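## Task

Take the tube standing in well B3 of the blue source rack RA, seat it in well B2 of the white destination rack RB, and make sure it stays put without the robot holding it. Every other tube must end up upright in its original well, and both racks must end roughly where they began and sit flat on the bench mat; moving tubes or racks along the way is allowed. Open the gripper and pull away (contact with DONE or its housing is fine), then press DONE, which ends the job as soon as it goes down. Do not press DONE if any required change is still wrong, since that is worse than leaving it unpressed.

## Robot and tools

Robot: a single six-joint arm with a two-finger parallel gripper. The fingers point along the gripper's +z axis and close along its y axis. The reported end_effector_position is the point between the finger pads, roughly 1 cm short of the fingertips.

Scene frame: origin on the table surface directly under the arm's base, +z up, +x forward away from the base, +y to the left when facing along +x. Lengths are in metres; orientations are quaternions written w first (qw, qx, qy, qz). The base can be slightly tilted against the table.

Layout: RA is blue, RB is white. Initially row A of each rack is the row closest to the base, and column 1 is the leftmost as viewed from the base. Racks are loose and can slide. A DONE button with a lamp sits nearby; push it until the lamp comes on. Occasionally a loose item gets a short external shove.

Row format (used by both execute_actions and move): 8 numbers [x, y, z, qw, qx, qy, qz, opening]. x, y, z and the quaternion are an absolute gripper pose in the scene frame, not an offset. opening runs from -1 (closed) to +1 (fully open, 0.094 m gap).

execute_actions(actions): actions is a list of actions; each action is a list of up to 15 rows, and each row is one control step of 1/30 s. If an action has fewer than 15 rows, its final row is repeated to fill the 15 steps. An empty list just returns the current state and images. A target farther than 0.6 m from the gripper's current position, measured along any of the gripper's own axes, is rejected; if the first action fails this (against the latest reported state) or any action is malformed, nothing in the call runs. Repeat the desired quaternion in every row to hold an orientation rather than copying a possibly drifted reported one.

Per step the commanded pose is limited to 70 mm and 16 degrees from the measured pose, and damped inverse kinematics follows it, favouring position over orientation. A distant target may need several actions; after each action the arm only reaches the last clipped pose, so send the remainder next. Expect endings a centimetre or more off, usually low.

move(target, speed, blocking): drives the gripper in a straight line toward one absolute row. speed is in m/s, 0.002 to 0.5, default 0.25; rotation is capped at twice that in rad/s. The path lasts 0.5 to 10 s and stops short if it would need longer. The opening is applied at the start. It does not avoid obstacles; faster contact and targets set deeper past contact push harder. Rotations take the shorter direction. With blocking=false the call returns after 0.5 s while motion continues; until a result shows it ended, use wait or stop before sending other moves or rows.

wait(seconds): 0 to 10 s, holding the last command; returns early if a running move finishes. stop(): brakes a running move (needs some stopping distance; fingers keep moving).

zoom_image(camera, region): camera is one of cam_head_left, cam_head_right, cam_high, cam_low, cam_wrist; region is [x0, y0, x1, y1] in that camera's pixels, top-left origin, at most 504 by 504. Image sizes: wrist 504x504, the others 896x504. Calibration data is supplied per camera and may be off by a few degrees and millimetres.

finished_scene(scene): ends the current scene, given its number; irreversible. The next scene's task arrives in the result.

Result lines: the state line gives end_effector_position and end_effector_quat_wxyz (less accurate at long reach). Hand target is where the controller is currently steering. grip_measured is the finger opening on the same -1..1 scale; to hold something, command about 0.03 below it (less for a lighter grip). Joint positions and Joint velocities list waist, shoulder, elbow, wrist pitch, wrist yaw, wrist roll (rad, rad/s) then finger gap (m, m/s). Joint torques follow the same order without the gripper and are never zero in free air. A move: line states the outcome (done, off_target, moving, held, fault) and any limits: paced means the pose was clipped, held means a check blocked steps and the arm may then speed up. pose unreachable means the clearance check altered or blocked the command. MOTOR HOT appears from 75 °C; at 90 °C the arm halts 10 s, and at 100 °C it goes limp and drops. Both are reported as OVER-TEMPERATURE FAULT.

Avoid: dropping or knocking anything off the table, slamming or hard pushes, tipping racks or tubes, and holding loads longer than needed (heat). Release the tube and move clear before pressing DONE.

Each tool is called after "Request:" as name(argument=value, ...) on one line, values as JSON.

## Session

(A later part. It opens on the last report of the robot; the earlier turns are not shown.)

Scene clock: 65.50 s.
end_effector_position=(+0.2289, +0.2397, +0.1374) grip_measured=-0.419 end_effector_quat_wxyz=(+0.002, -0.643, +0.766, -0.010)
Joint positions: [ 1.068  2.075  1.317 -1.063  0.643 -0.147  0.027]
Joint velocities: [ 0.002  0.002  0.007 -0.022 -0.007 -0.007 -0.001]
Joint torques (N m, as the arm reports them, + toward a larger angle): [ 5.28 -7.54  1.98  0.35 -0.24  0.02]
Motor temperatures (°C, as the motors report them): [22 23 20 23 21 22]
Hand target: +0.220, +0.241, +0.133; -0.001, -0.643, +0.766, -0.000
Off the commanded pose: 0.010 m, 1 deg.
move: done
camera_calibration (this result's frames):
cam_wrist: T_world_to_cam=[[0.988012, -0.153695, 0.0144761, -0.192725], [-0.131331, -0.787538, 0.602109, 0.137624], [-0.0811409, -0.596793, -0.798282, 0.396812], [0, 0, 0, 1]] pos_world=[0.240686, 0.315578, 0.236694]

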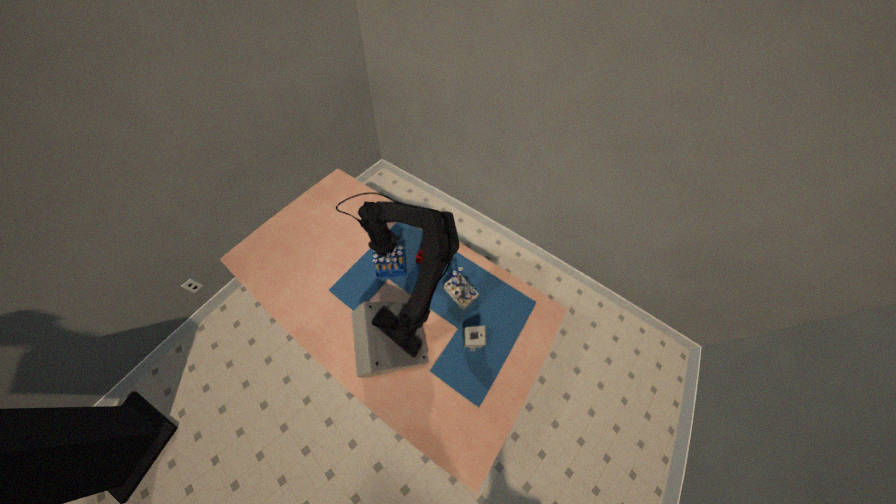

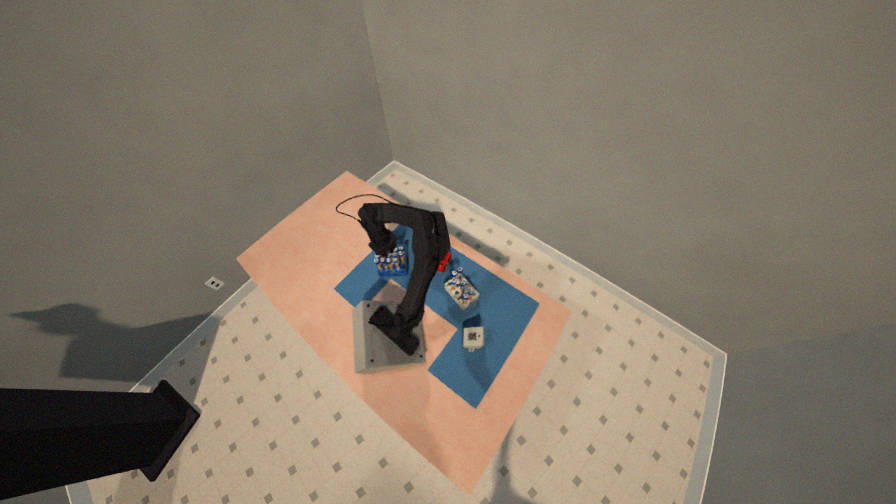

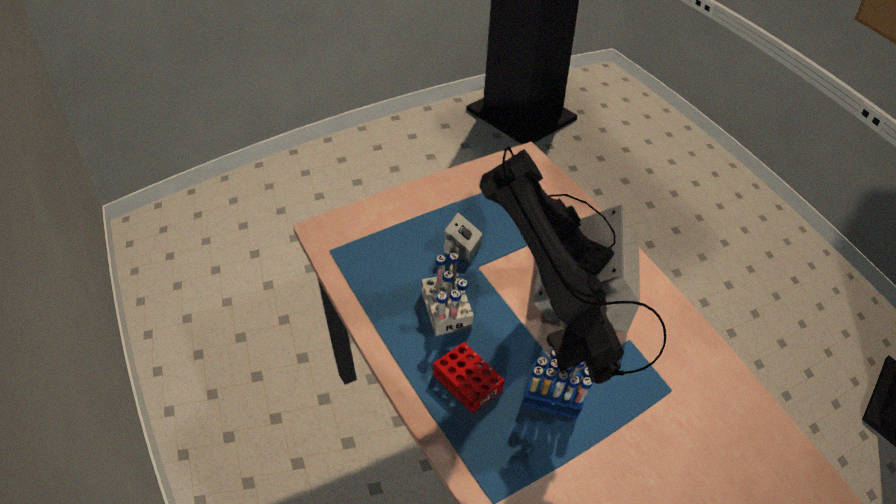

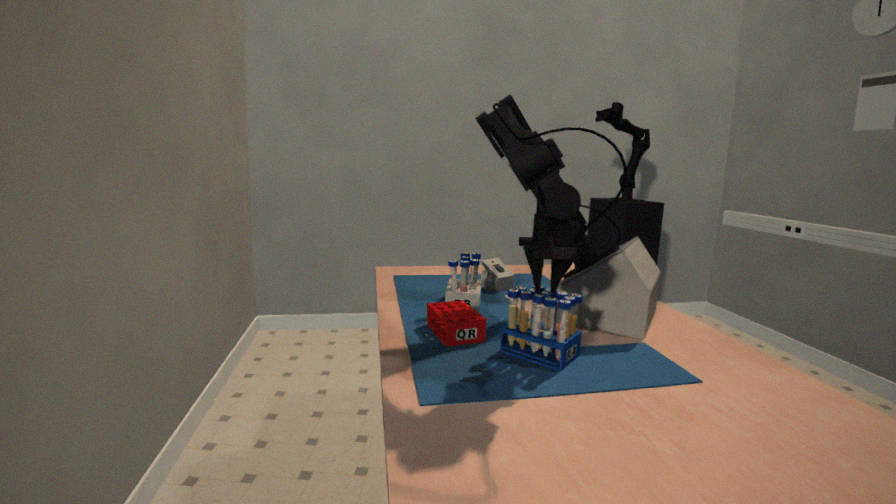

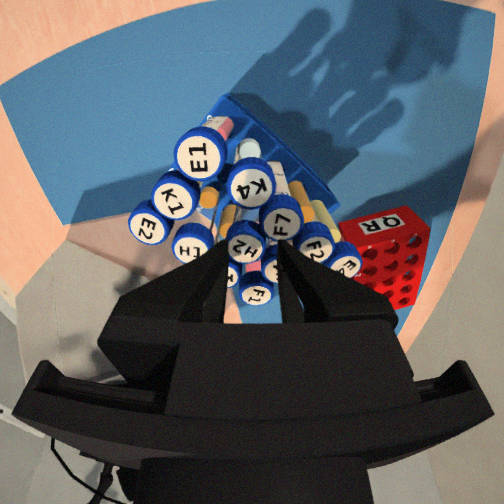

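Request:
move(target=[0.229,0.243,0.152,0,0.643,-0.766,0,-0.42], speed=0.03)

Request:
move(target=[0.224,0.243,0.148,0,0.643,-0.766,0,-0.42], speed=0.03)

Scene clock: 69.57 s.
end_effector_position=(+0.2271, +0.2356, +0.1406) grip_measured=-0.419 end_effector_quat_wxyz=(-0.011, -0.648, +0.762, -0.009)
Joint positions: [ 1.068  2.075  1.333 -1.105  0.627 -0.143  0.027]
Joint velocities: [-0.017  0.027 -0.002 -0.066  0.022 -0.051  0.001]
Joint torques (N m, as the arm reports them, + toward a larger angle): [ 6.38 -7.83  5.99 -0.11 -0.07  0.1 ]
Motor temperatures (°C, as the motors report them): [22 23 20 23 21 22]
Hand target: +0.229, +0.243, +0.152; -0.000, -0.643, +0.766, +0.001
Off the commanded pose: 0.014 m, 2 deg.
move: off_target
camera_calibration (this result's frames):
cam_wrist: T_world_to_cam=[[0.989755, -0.142701, -0.0045809, -0.191881], [-0.109555, -0.779649, 0.616559, 0.12334], [-0.0915552, -0.60974, -0.787296, 0.400651], [0, 0, 0, 1]] pos_world=[0.240109, 0.313074, 0.238505]

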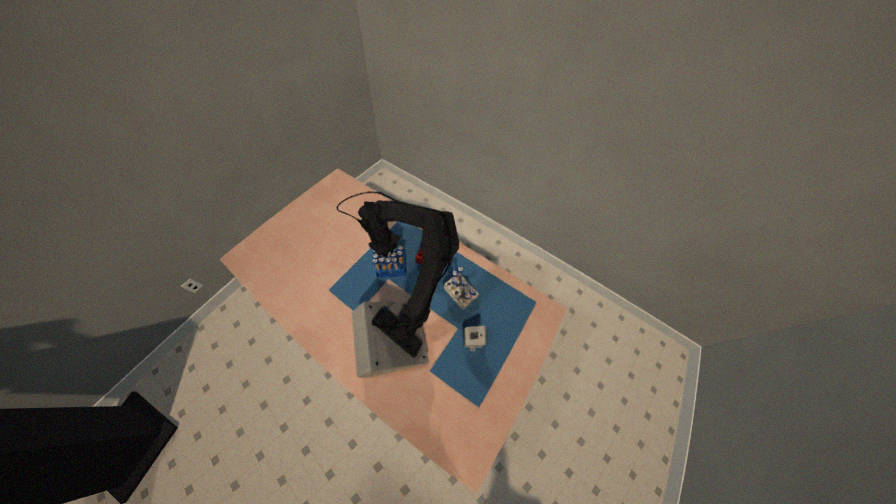

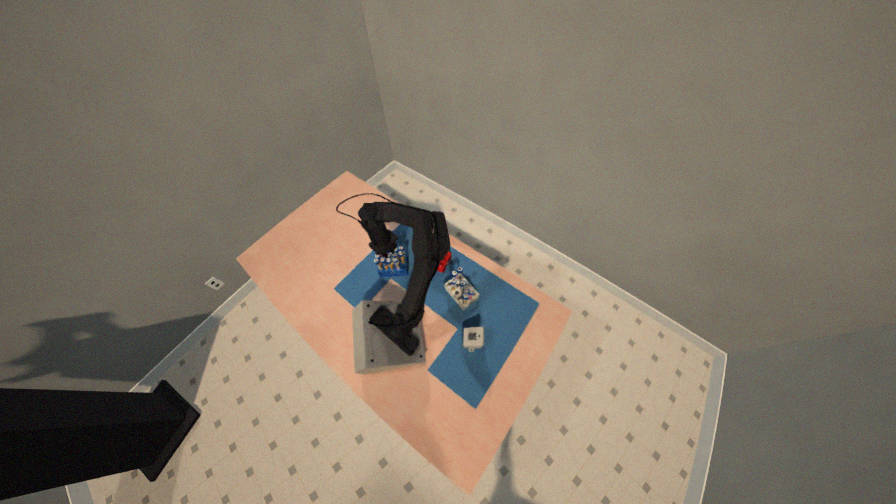

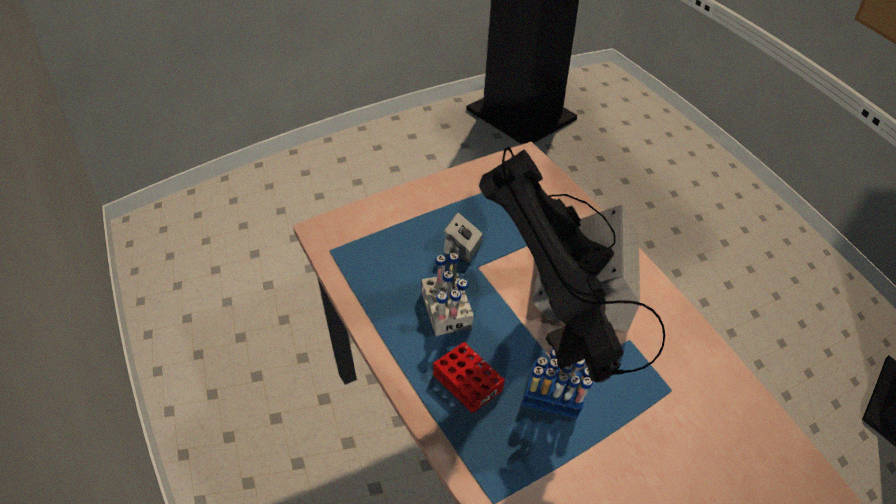

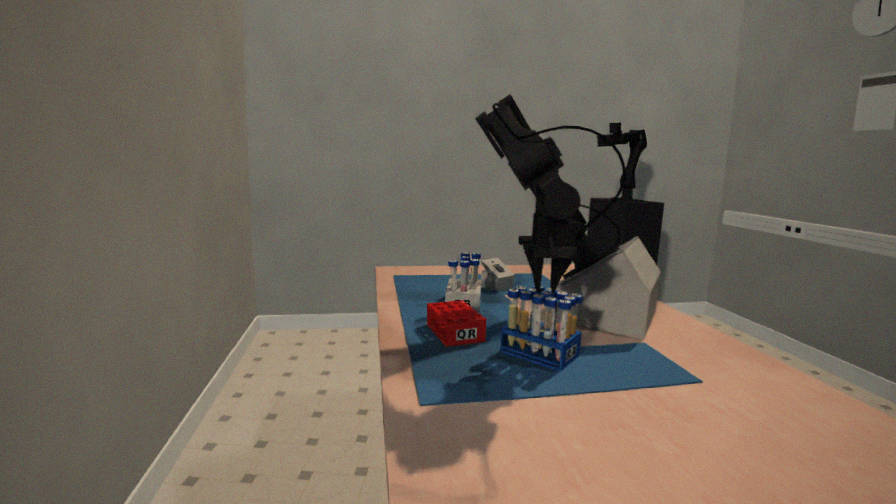

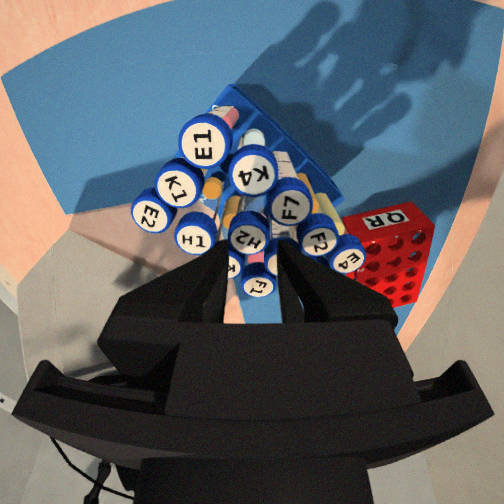

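Scene clock: 70.33 s.
end_effector_position=(+0.2266, +0.2358, +0.1406) grip_measured=-0.419 end_effector_quat_wxyz=(-0.012, -0.645, +0.764, -0.008)
Joint positions: [ 1.068  2.075  1.333 -1.105  0.624 -0.137  0.027]
Joint velocities: [ 0.002 -0.007 -0.007  0.022 -0.037  0.022 -0.002]
Joint torques (N m, as the arm reports them, + toward a larger angle): [ 6.72 -7.66  4.55  0.07 -0.08  0.07]
Motor temperatures (°C, as the motors report them): [22 23 20 23 21 22]
Hand target: +0.224, +0.243, +0.148; -0.000, -0.643, +0.766, +0.001
Off the commanded pose: 0.011 m, 2 deg.
move: off_target
camera_calibration (this result's frames):
cam_wrist: T_world_to_cam=[[0.988837, -0.14882, -0.00741507, -0.189294], [-0.112694, -0.7795, 0.616182, 0.12414], [-0.0974802, -0.608468, -0.787569, 0.401783], [0, 0, 0, 1]] pos_world=[0.240337, 0.313069, 0.238535]

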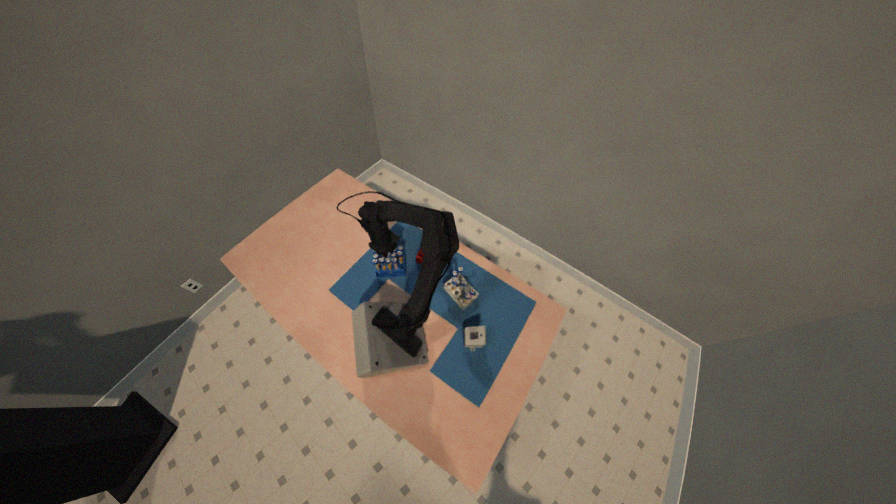

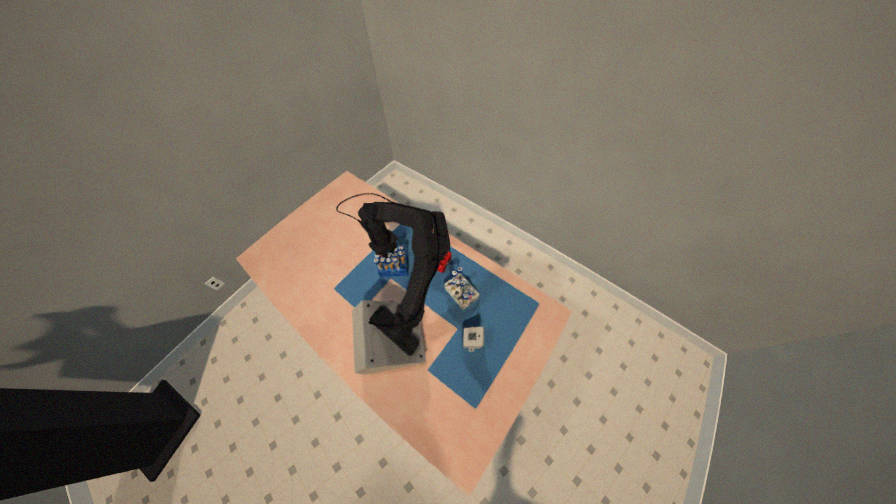

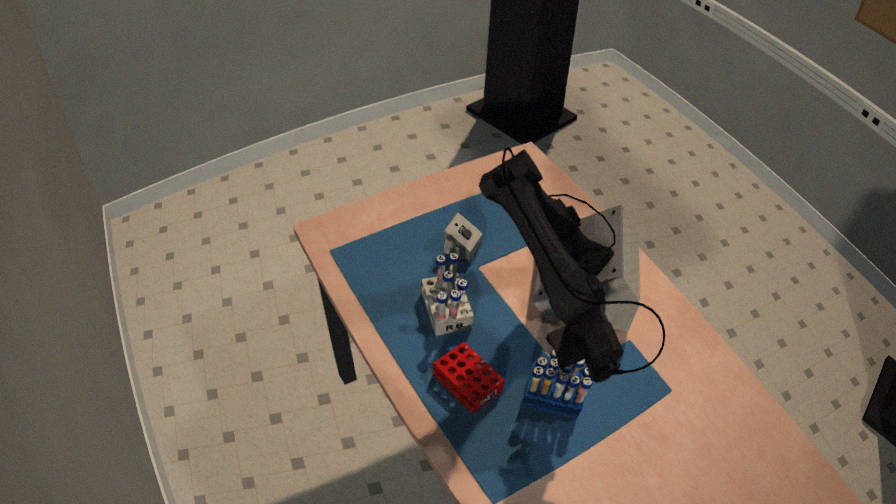

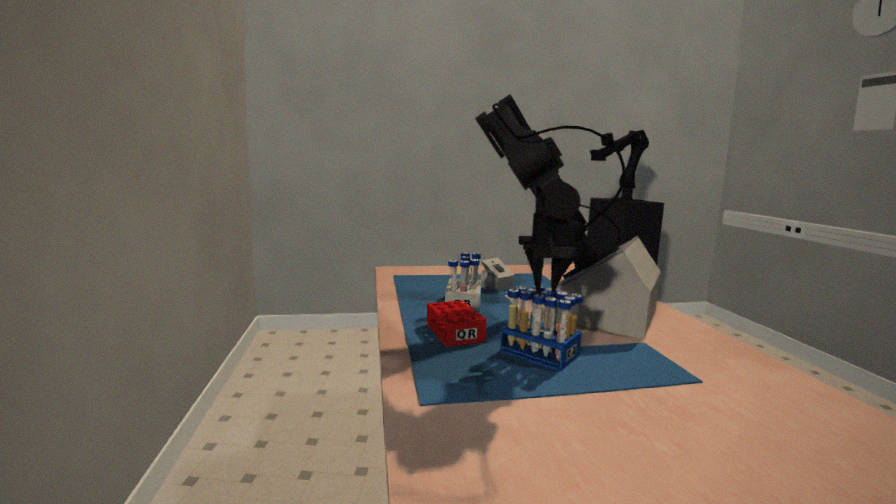

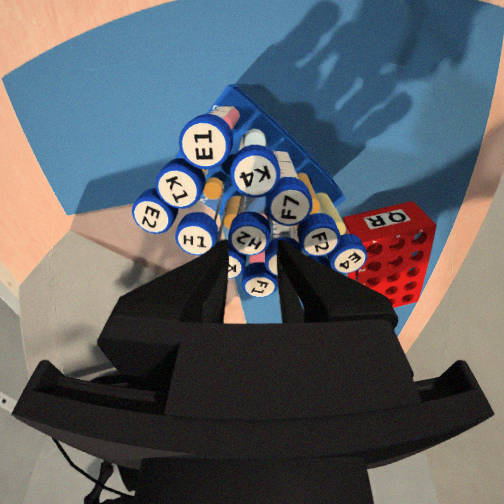

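Request:
move(target=[0.219,0.243,0.116,0,0.643,-0.766,0,-0.36], speed=0.02)

Scene clock: 74.23 s.
end_effector_position=(+0.2295, +0.2390, +0.1360) grip_measured=-0.361 end_effector_quat_wxyz=(+0.007, -0.642, +0.766, -0.008)
Joint positions: [ 1.064  2.062  1.297 -1.039  0.645 -0.157  0.03 ]
Joint velocities: [-0.012  0.012 -0.007  0.022 -0.081 -0.007 -0.001]
Joint torques (N m, as the arm reports them, + toward a larger angle): [ 3.74 -4.98  0.93  0.74 -0.2  -0.07]
Motor temperatures (°C, as the motors report them): [22 23 20 23 21 22]
Hand target: +0.219, +0.242, +0.117; -0.001, -0.643, +0.766, -0.001
Off the commanded pose: 0.023 m, 1 deg.
move: off_target
camera_calibration (this result's frames):
cam_wrist: T_world_to_cam=[[0.987513, -0.156568, 0.017425, -0.192988], [-0.136277, -0.793524, 0.593084, 0.141752], [-0.0790309, -0.588053, -0.804952, 0.393609], [0, 0, 0, 1]] pos_world=[0.241003, 0.313731, 0.236128]

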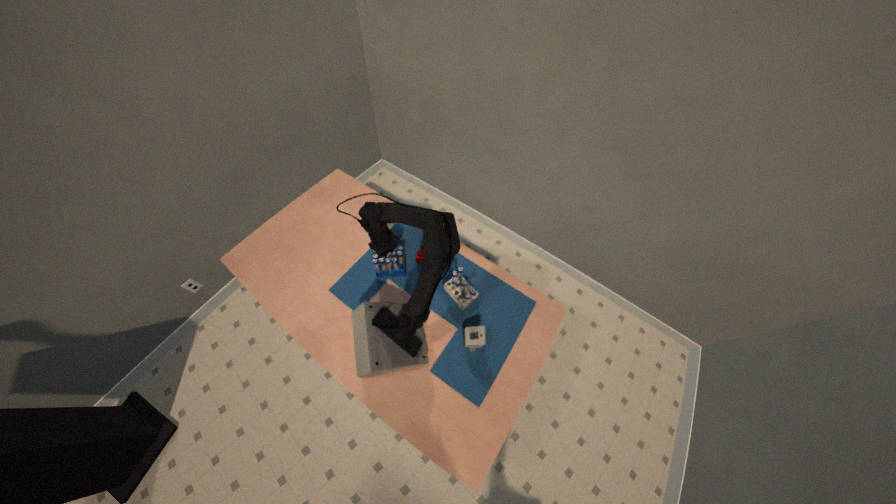

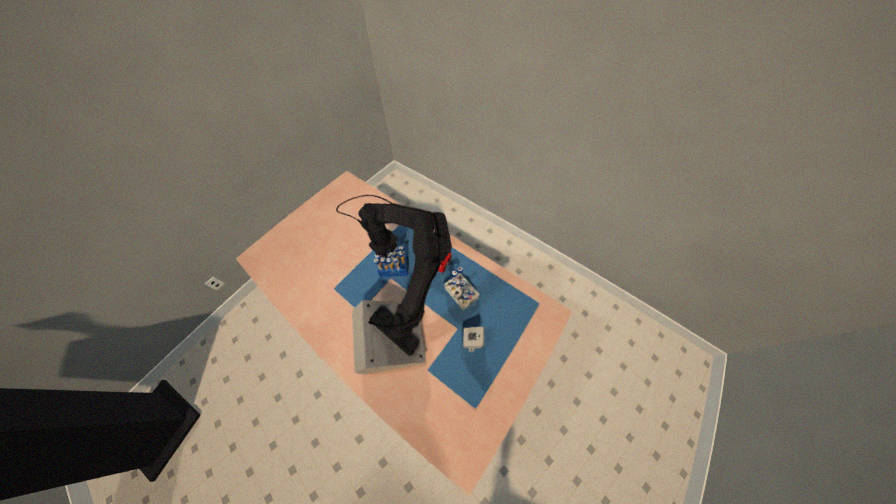

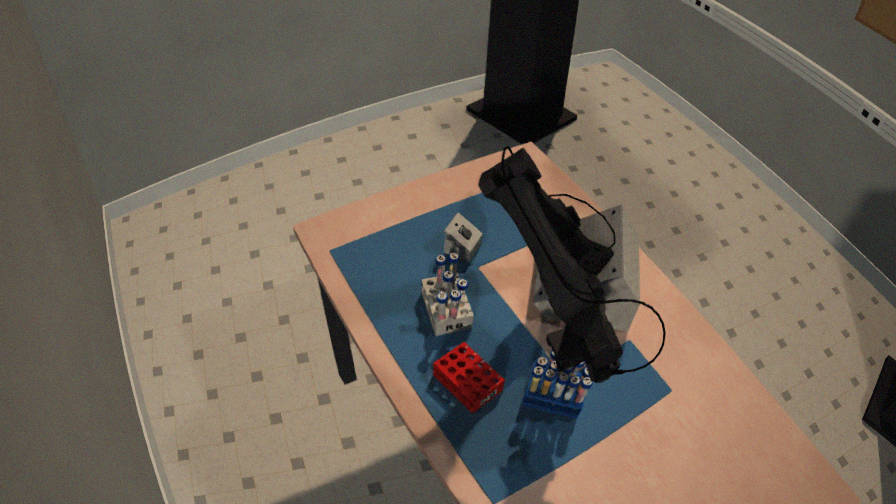

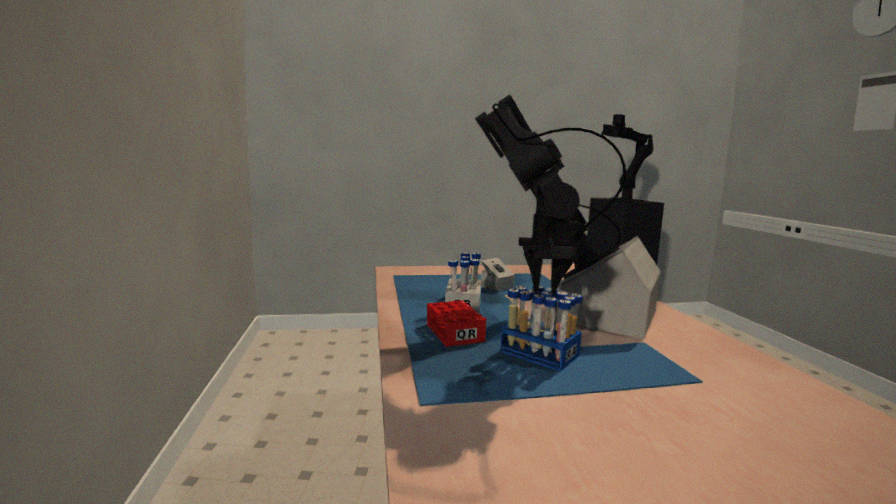

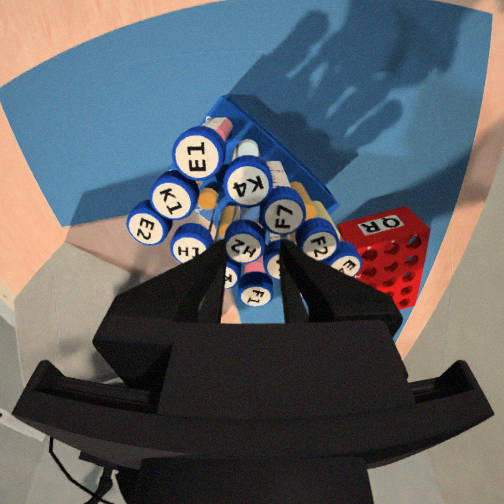

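Request:
move(target=[0.226,0.25,0.175,0,0.643,-0.766,0,-0.4], speed=0.06)

Request:
move(target=[0.223,0.251,0.142,0,0.643,-0.766,0,-0.4], speed=0.03)

Scene clock: 80.77 s.
end_effector_position=(+0.2282, +0.2408, +0.1649) grip_measured=-0.399 end_effector_quat_wxyz=(-0.011, -0.643, +0.766, -0.006)
Joint positions: [ 1.106  2.081  1.423 -1.209  0.611 -0.088  0.028]
Joint velocities: [ 0.007  0.007 -0.002 -0.051 -0.095 -0.066 -0.001]
Joint torques (N m, as the arm reports them, + toward a larger angle): [ 7.06 -6.57  6.15 -0.06 -0.07  0.17]
Motor temperatures (°C, as the motors report them): [22 23 20 23 21 22]
Hand target: +0.226, +0.250, +0.175; +0.000, -0.643, +0.766, +0.002
Off the commanded pose: 0.014 m, 1 deg.
move: off_target
camera_calibration (this result's frames):
cam_wrist: T_world_to_cam=[[0.987763, -0.155697, -0.00912072, -0.187842], [-0.117548, -0.781622, 0.612576, 0.115503], [-0.102505, -0.604008, -0.790359, 0.424656], [0, 0, 0, 1]] pos_world=[0.24265, 0.317529, 0.263163]

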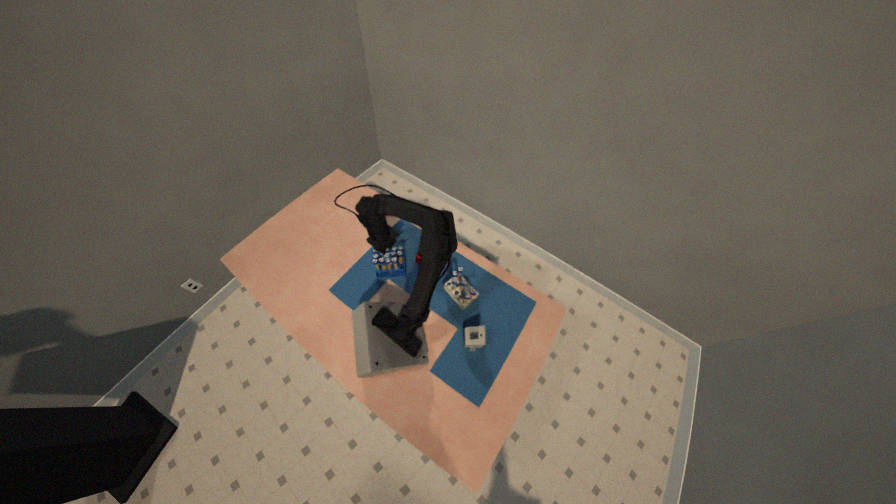

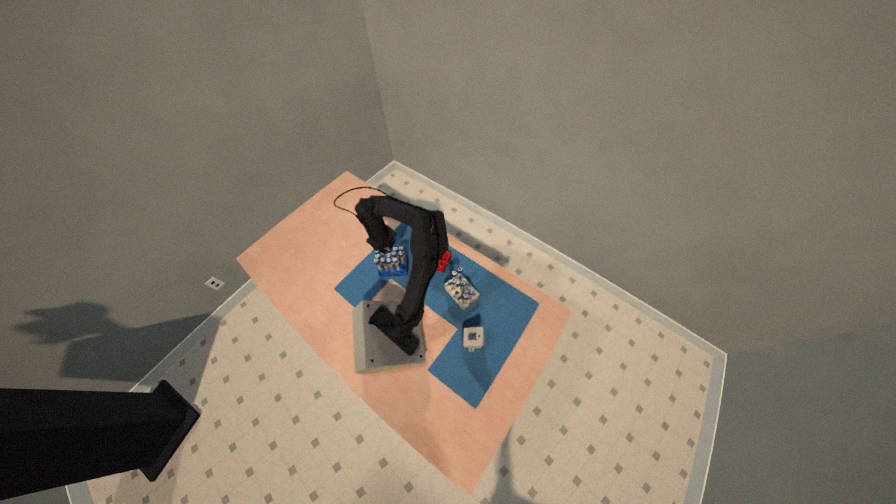

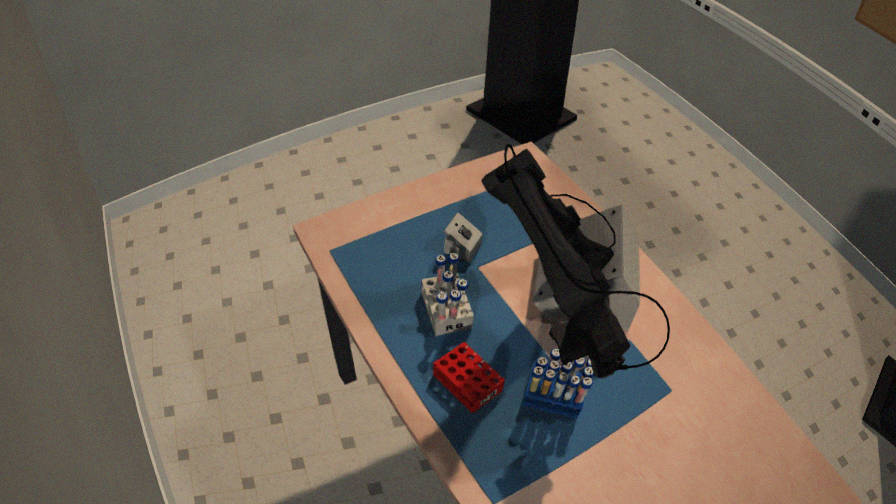

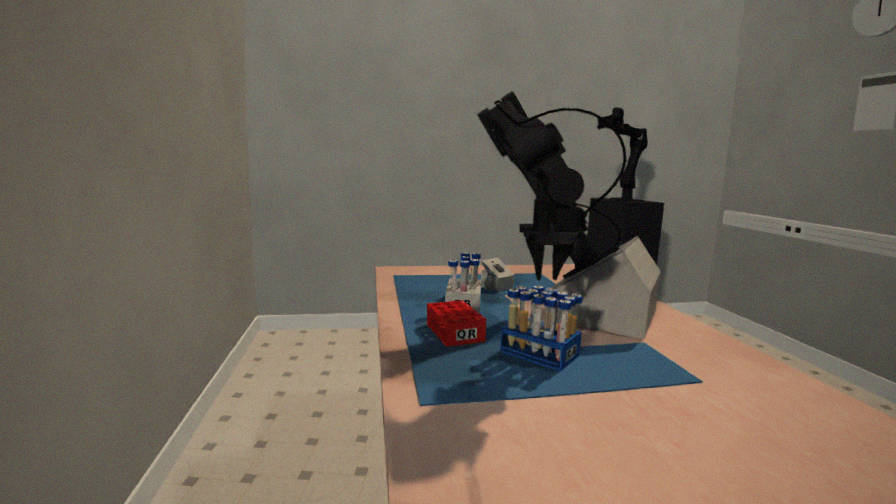

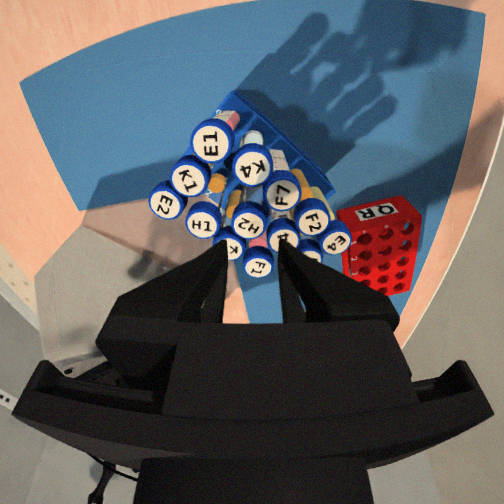

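Scene clock: 81.97 s.
end_effector_position=(+0.2236, +0.2462, +0.1422) grip_measured=-0.399 end_effector_quat_wxyz=(-0.009, -0.640, +0.769, -0.003)
Joint positions: [ 1.082  2.1    1.36  -1.101  0.615 -0.113  0.028]
Joint velocities: [-0.012 -0.002 -0.007  0.007  0.007  0.007 -0.   ]
Joint torques (N m, as the arm reports them, + toward a larger angle): [ 5.39 -7.12  3.92  0.19  0.04 -0.13]
Motor temperatures (°C, as the motors report them): [22 23 20 23 21 22]
Hand target: +0.223, +0.251, +0.142; -0.000, -0.643, +0.766, -0.001
Off the commanded pose: 0.005 m, 1 deg.
move: done
camera_calibration (this result's frames):
cam_wrist: T_world_to_cam=[[0.98653, -0.163237, -0.0105758, -0.18027], [-0.12348, -0.78554, 0.606366, 0.136219], [-0.107289, -0.596893, -0.795115, 0.409493], [0, 0, 0, 1]] pos_world=[0.238596, 0.322003, 0.241089]

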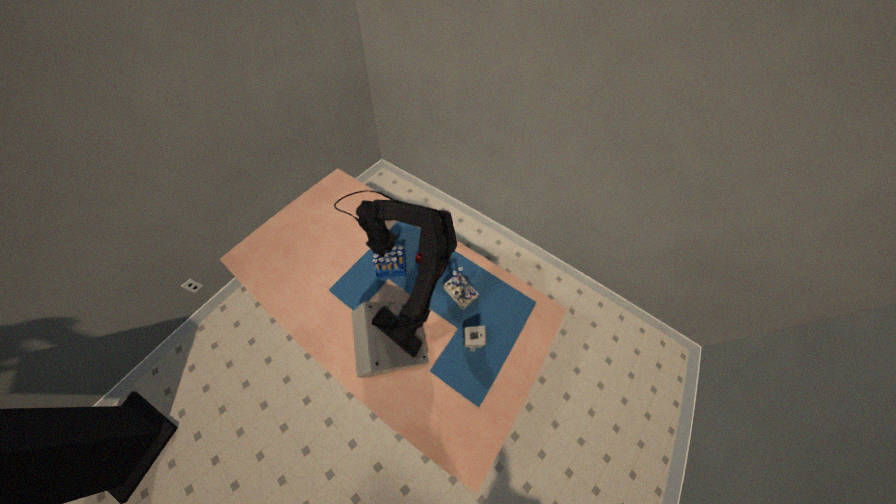

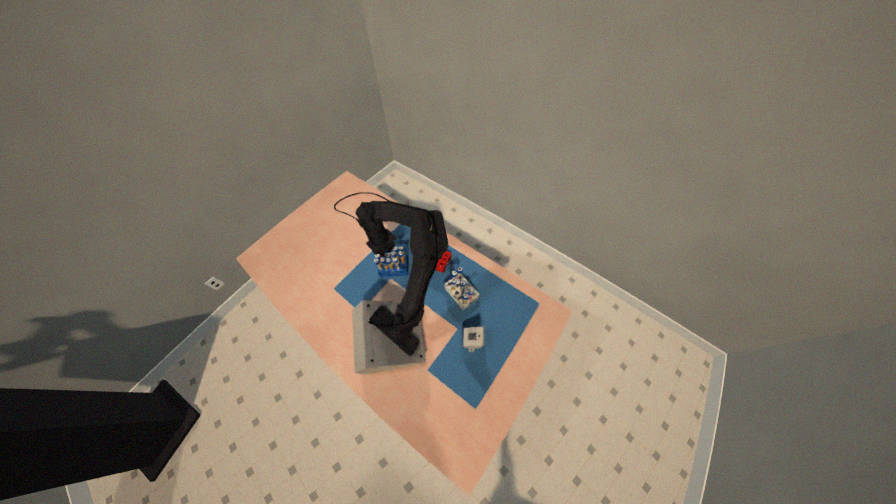

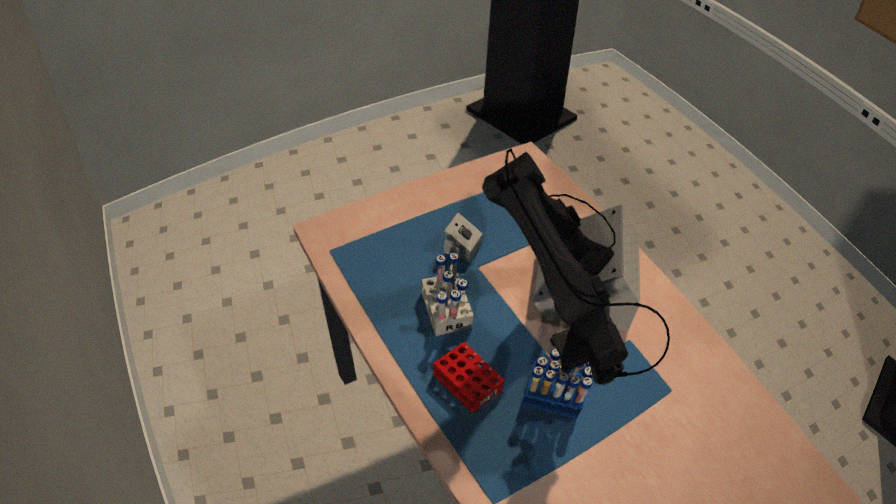

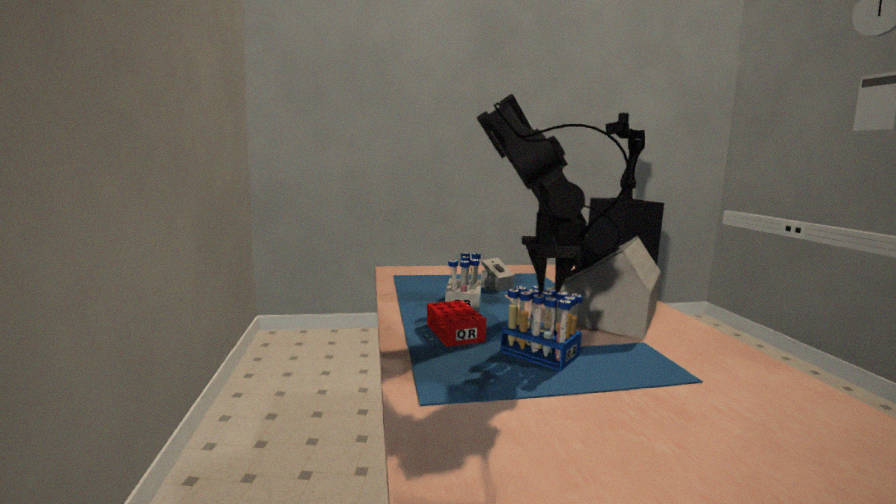

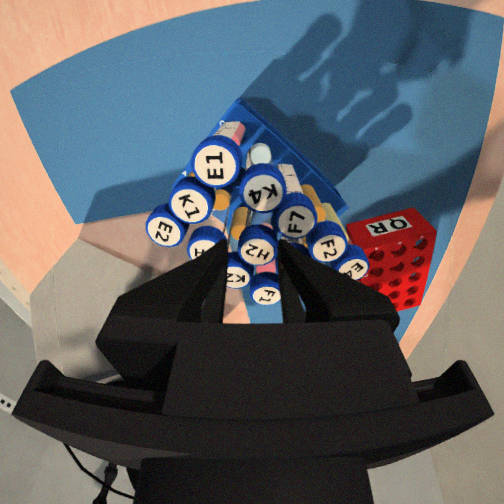

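Descent drifts +x, fine.

Request:
move(target=[0.224,0.253,0.118,0,0.643,-0.766,0,-0.4], speed=0.02)

Scene clock: 85.63 s.
end_effector_position=(+0.2285, +0.2437, +0.1369) grip_measured=-0.399 end_effector_quat_wxyz=(-0.005, -0.649, +0.761, -0.011)
Joint positions: [ 1.068  2.1    1.347 -1.083  0.637 -0.151  0.028]
Joint velocities: [ 0.012 -0.007 -0.007  0.037 -0.037 -0.007  0.002]
Joint torques (N m, as the arm reports them, + toward a larger angle): [ 3.47 -5.34  1.45  0.91 -0.13 -0.11]
Motor temperatures (°C, as the motors report them): [22 23 20 23 21 22]
Hand target: +0.224, +0.251, +0.119; -0.002, -0.643, +0.766, -0.002
Off the commanded pose: 0.022 m, 2 deg.
move: off_target
camera_calibration (this result's frames):
cam_wrist: T_world_to_cam=[[0.990166, -0.139746, 0.00644553, -0.194427], [-0.11455, -0.783469, 0.610782, 0.13495], [-0.0803047, -0.605514, -0.791773, 0.399789], [0, 0, 0, 1]] pos_world=[0.240079, 0.320636, 0.235371]

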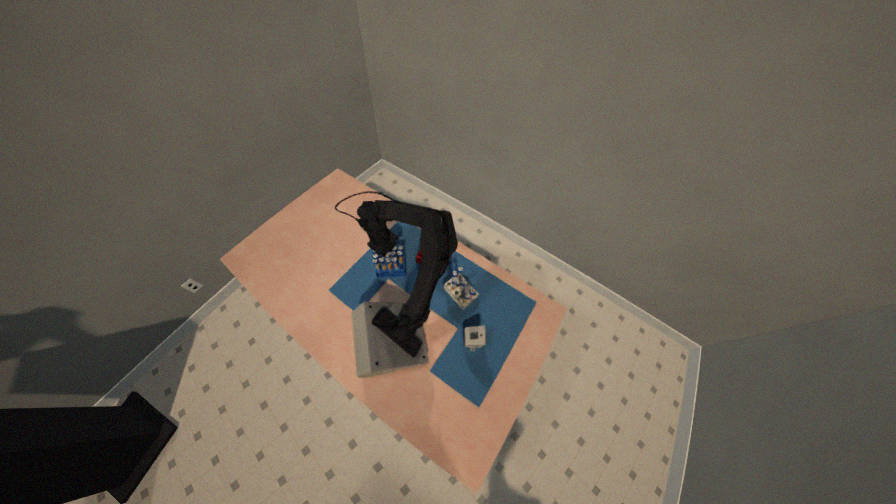

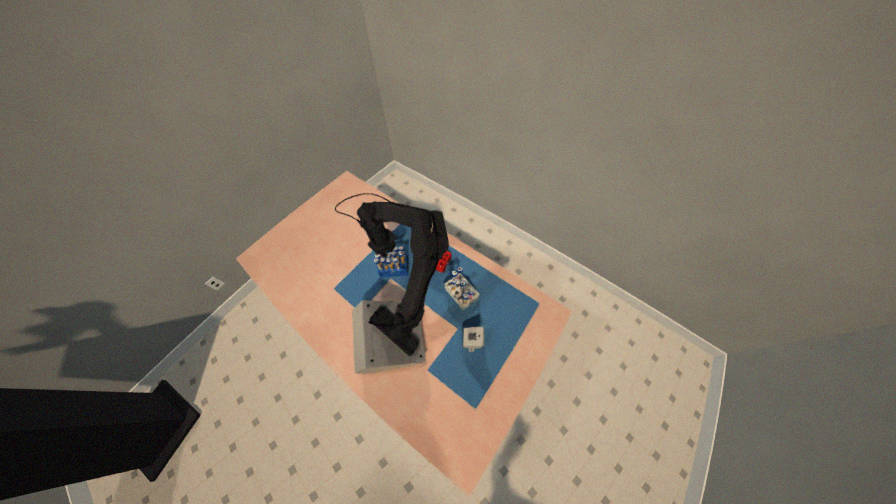

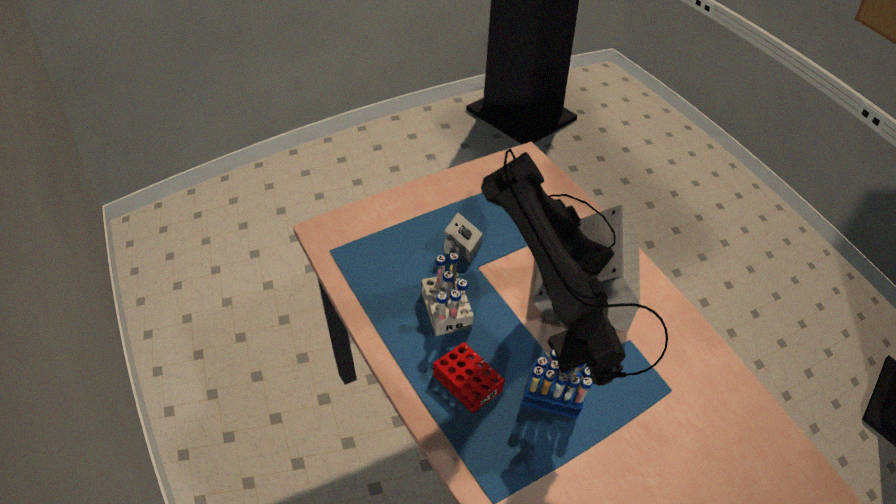

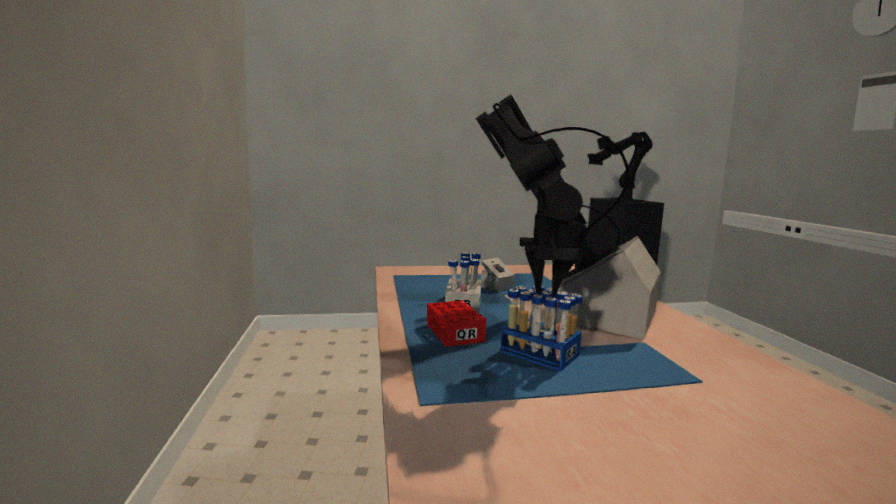

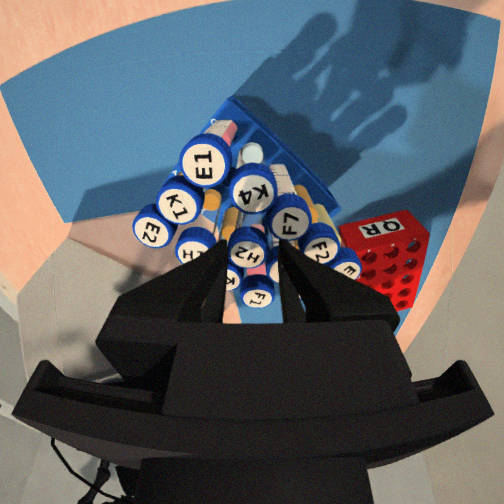

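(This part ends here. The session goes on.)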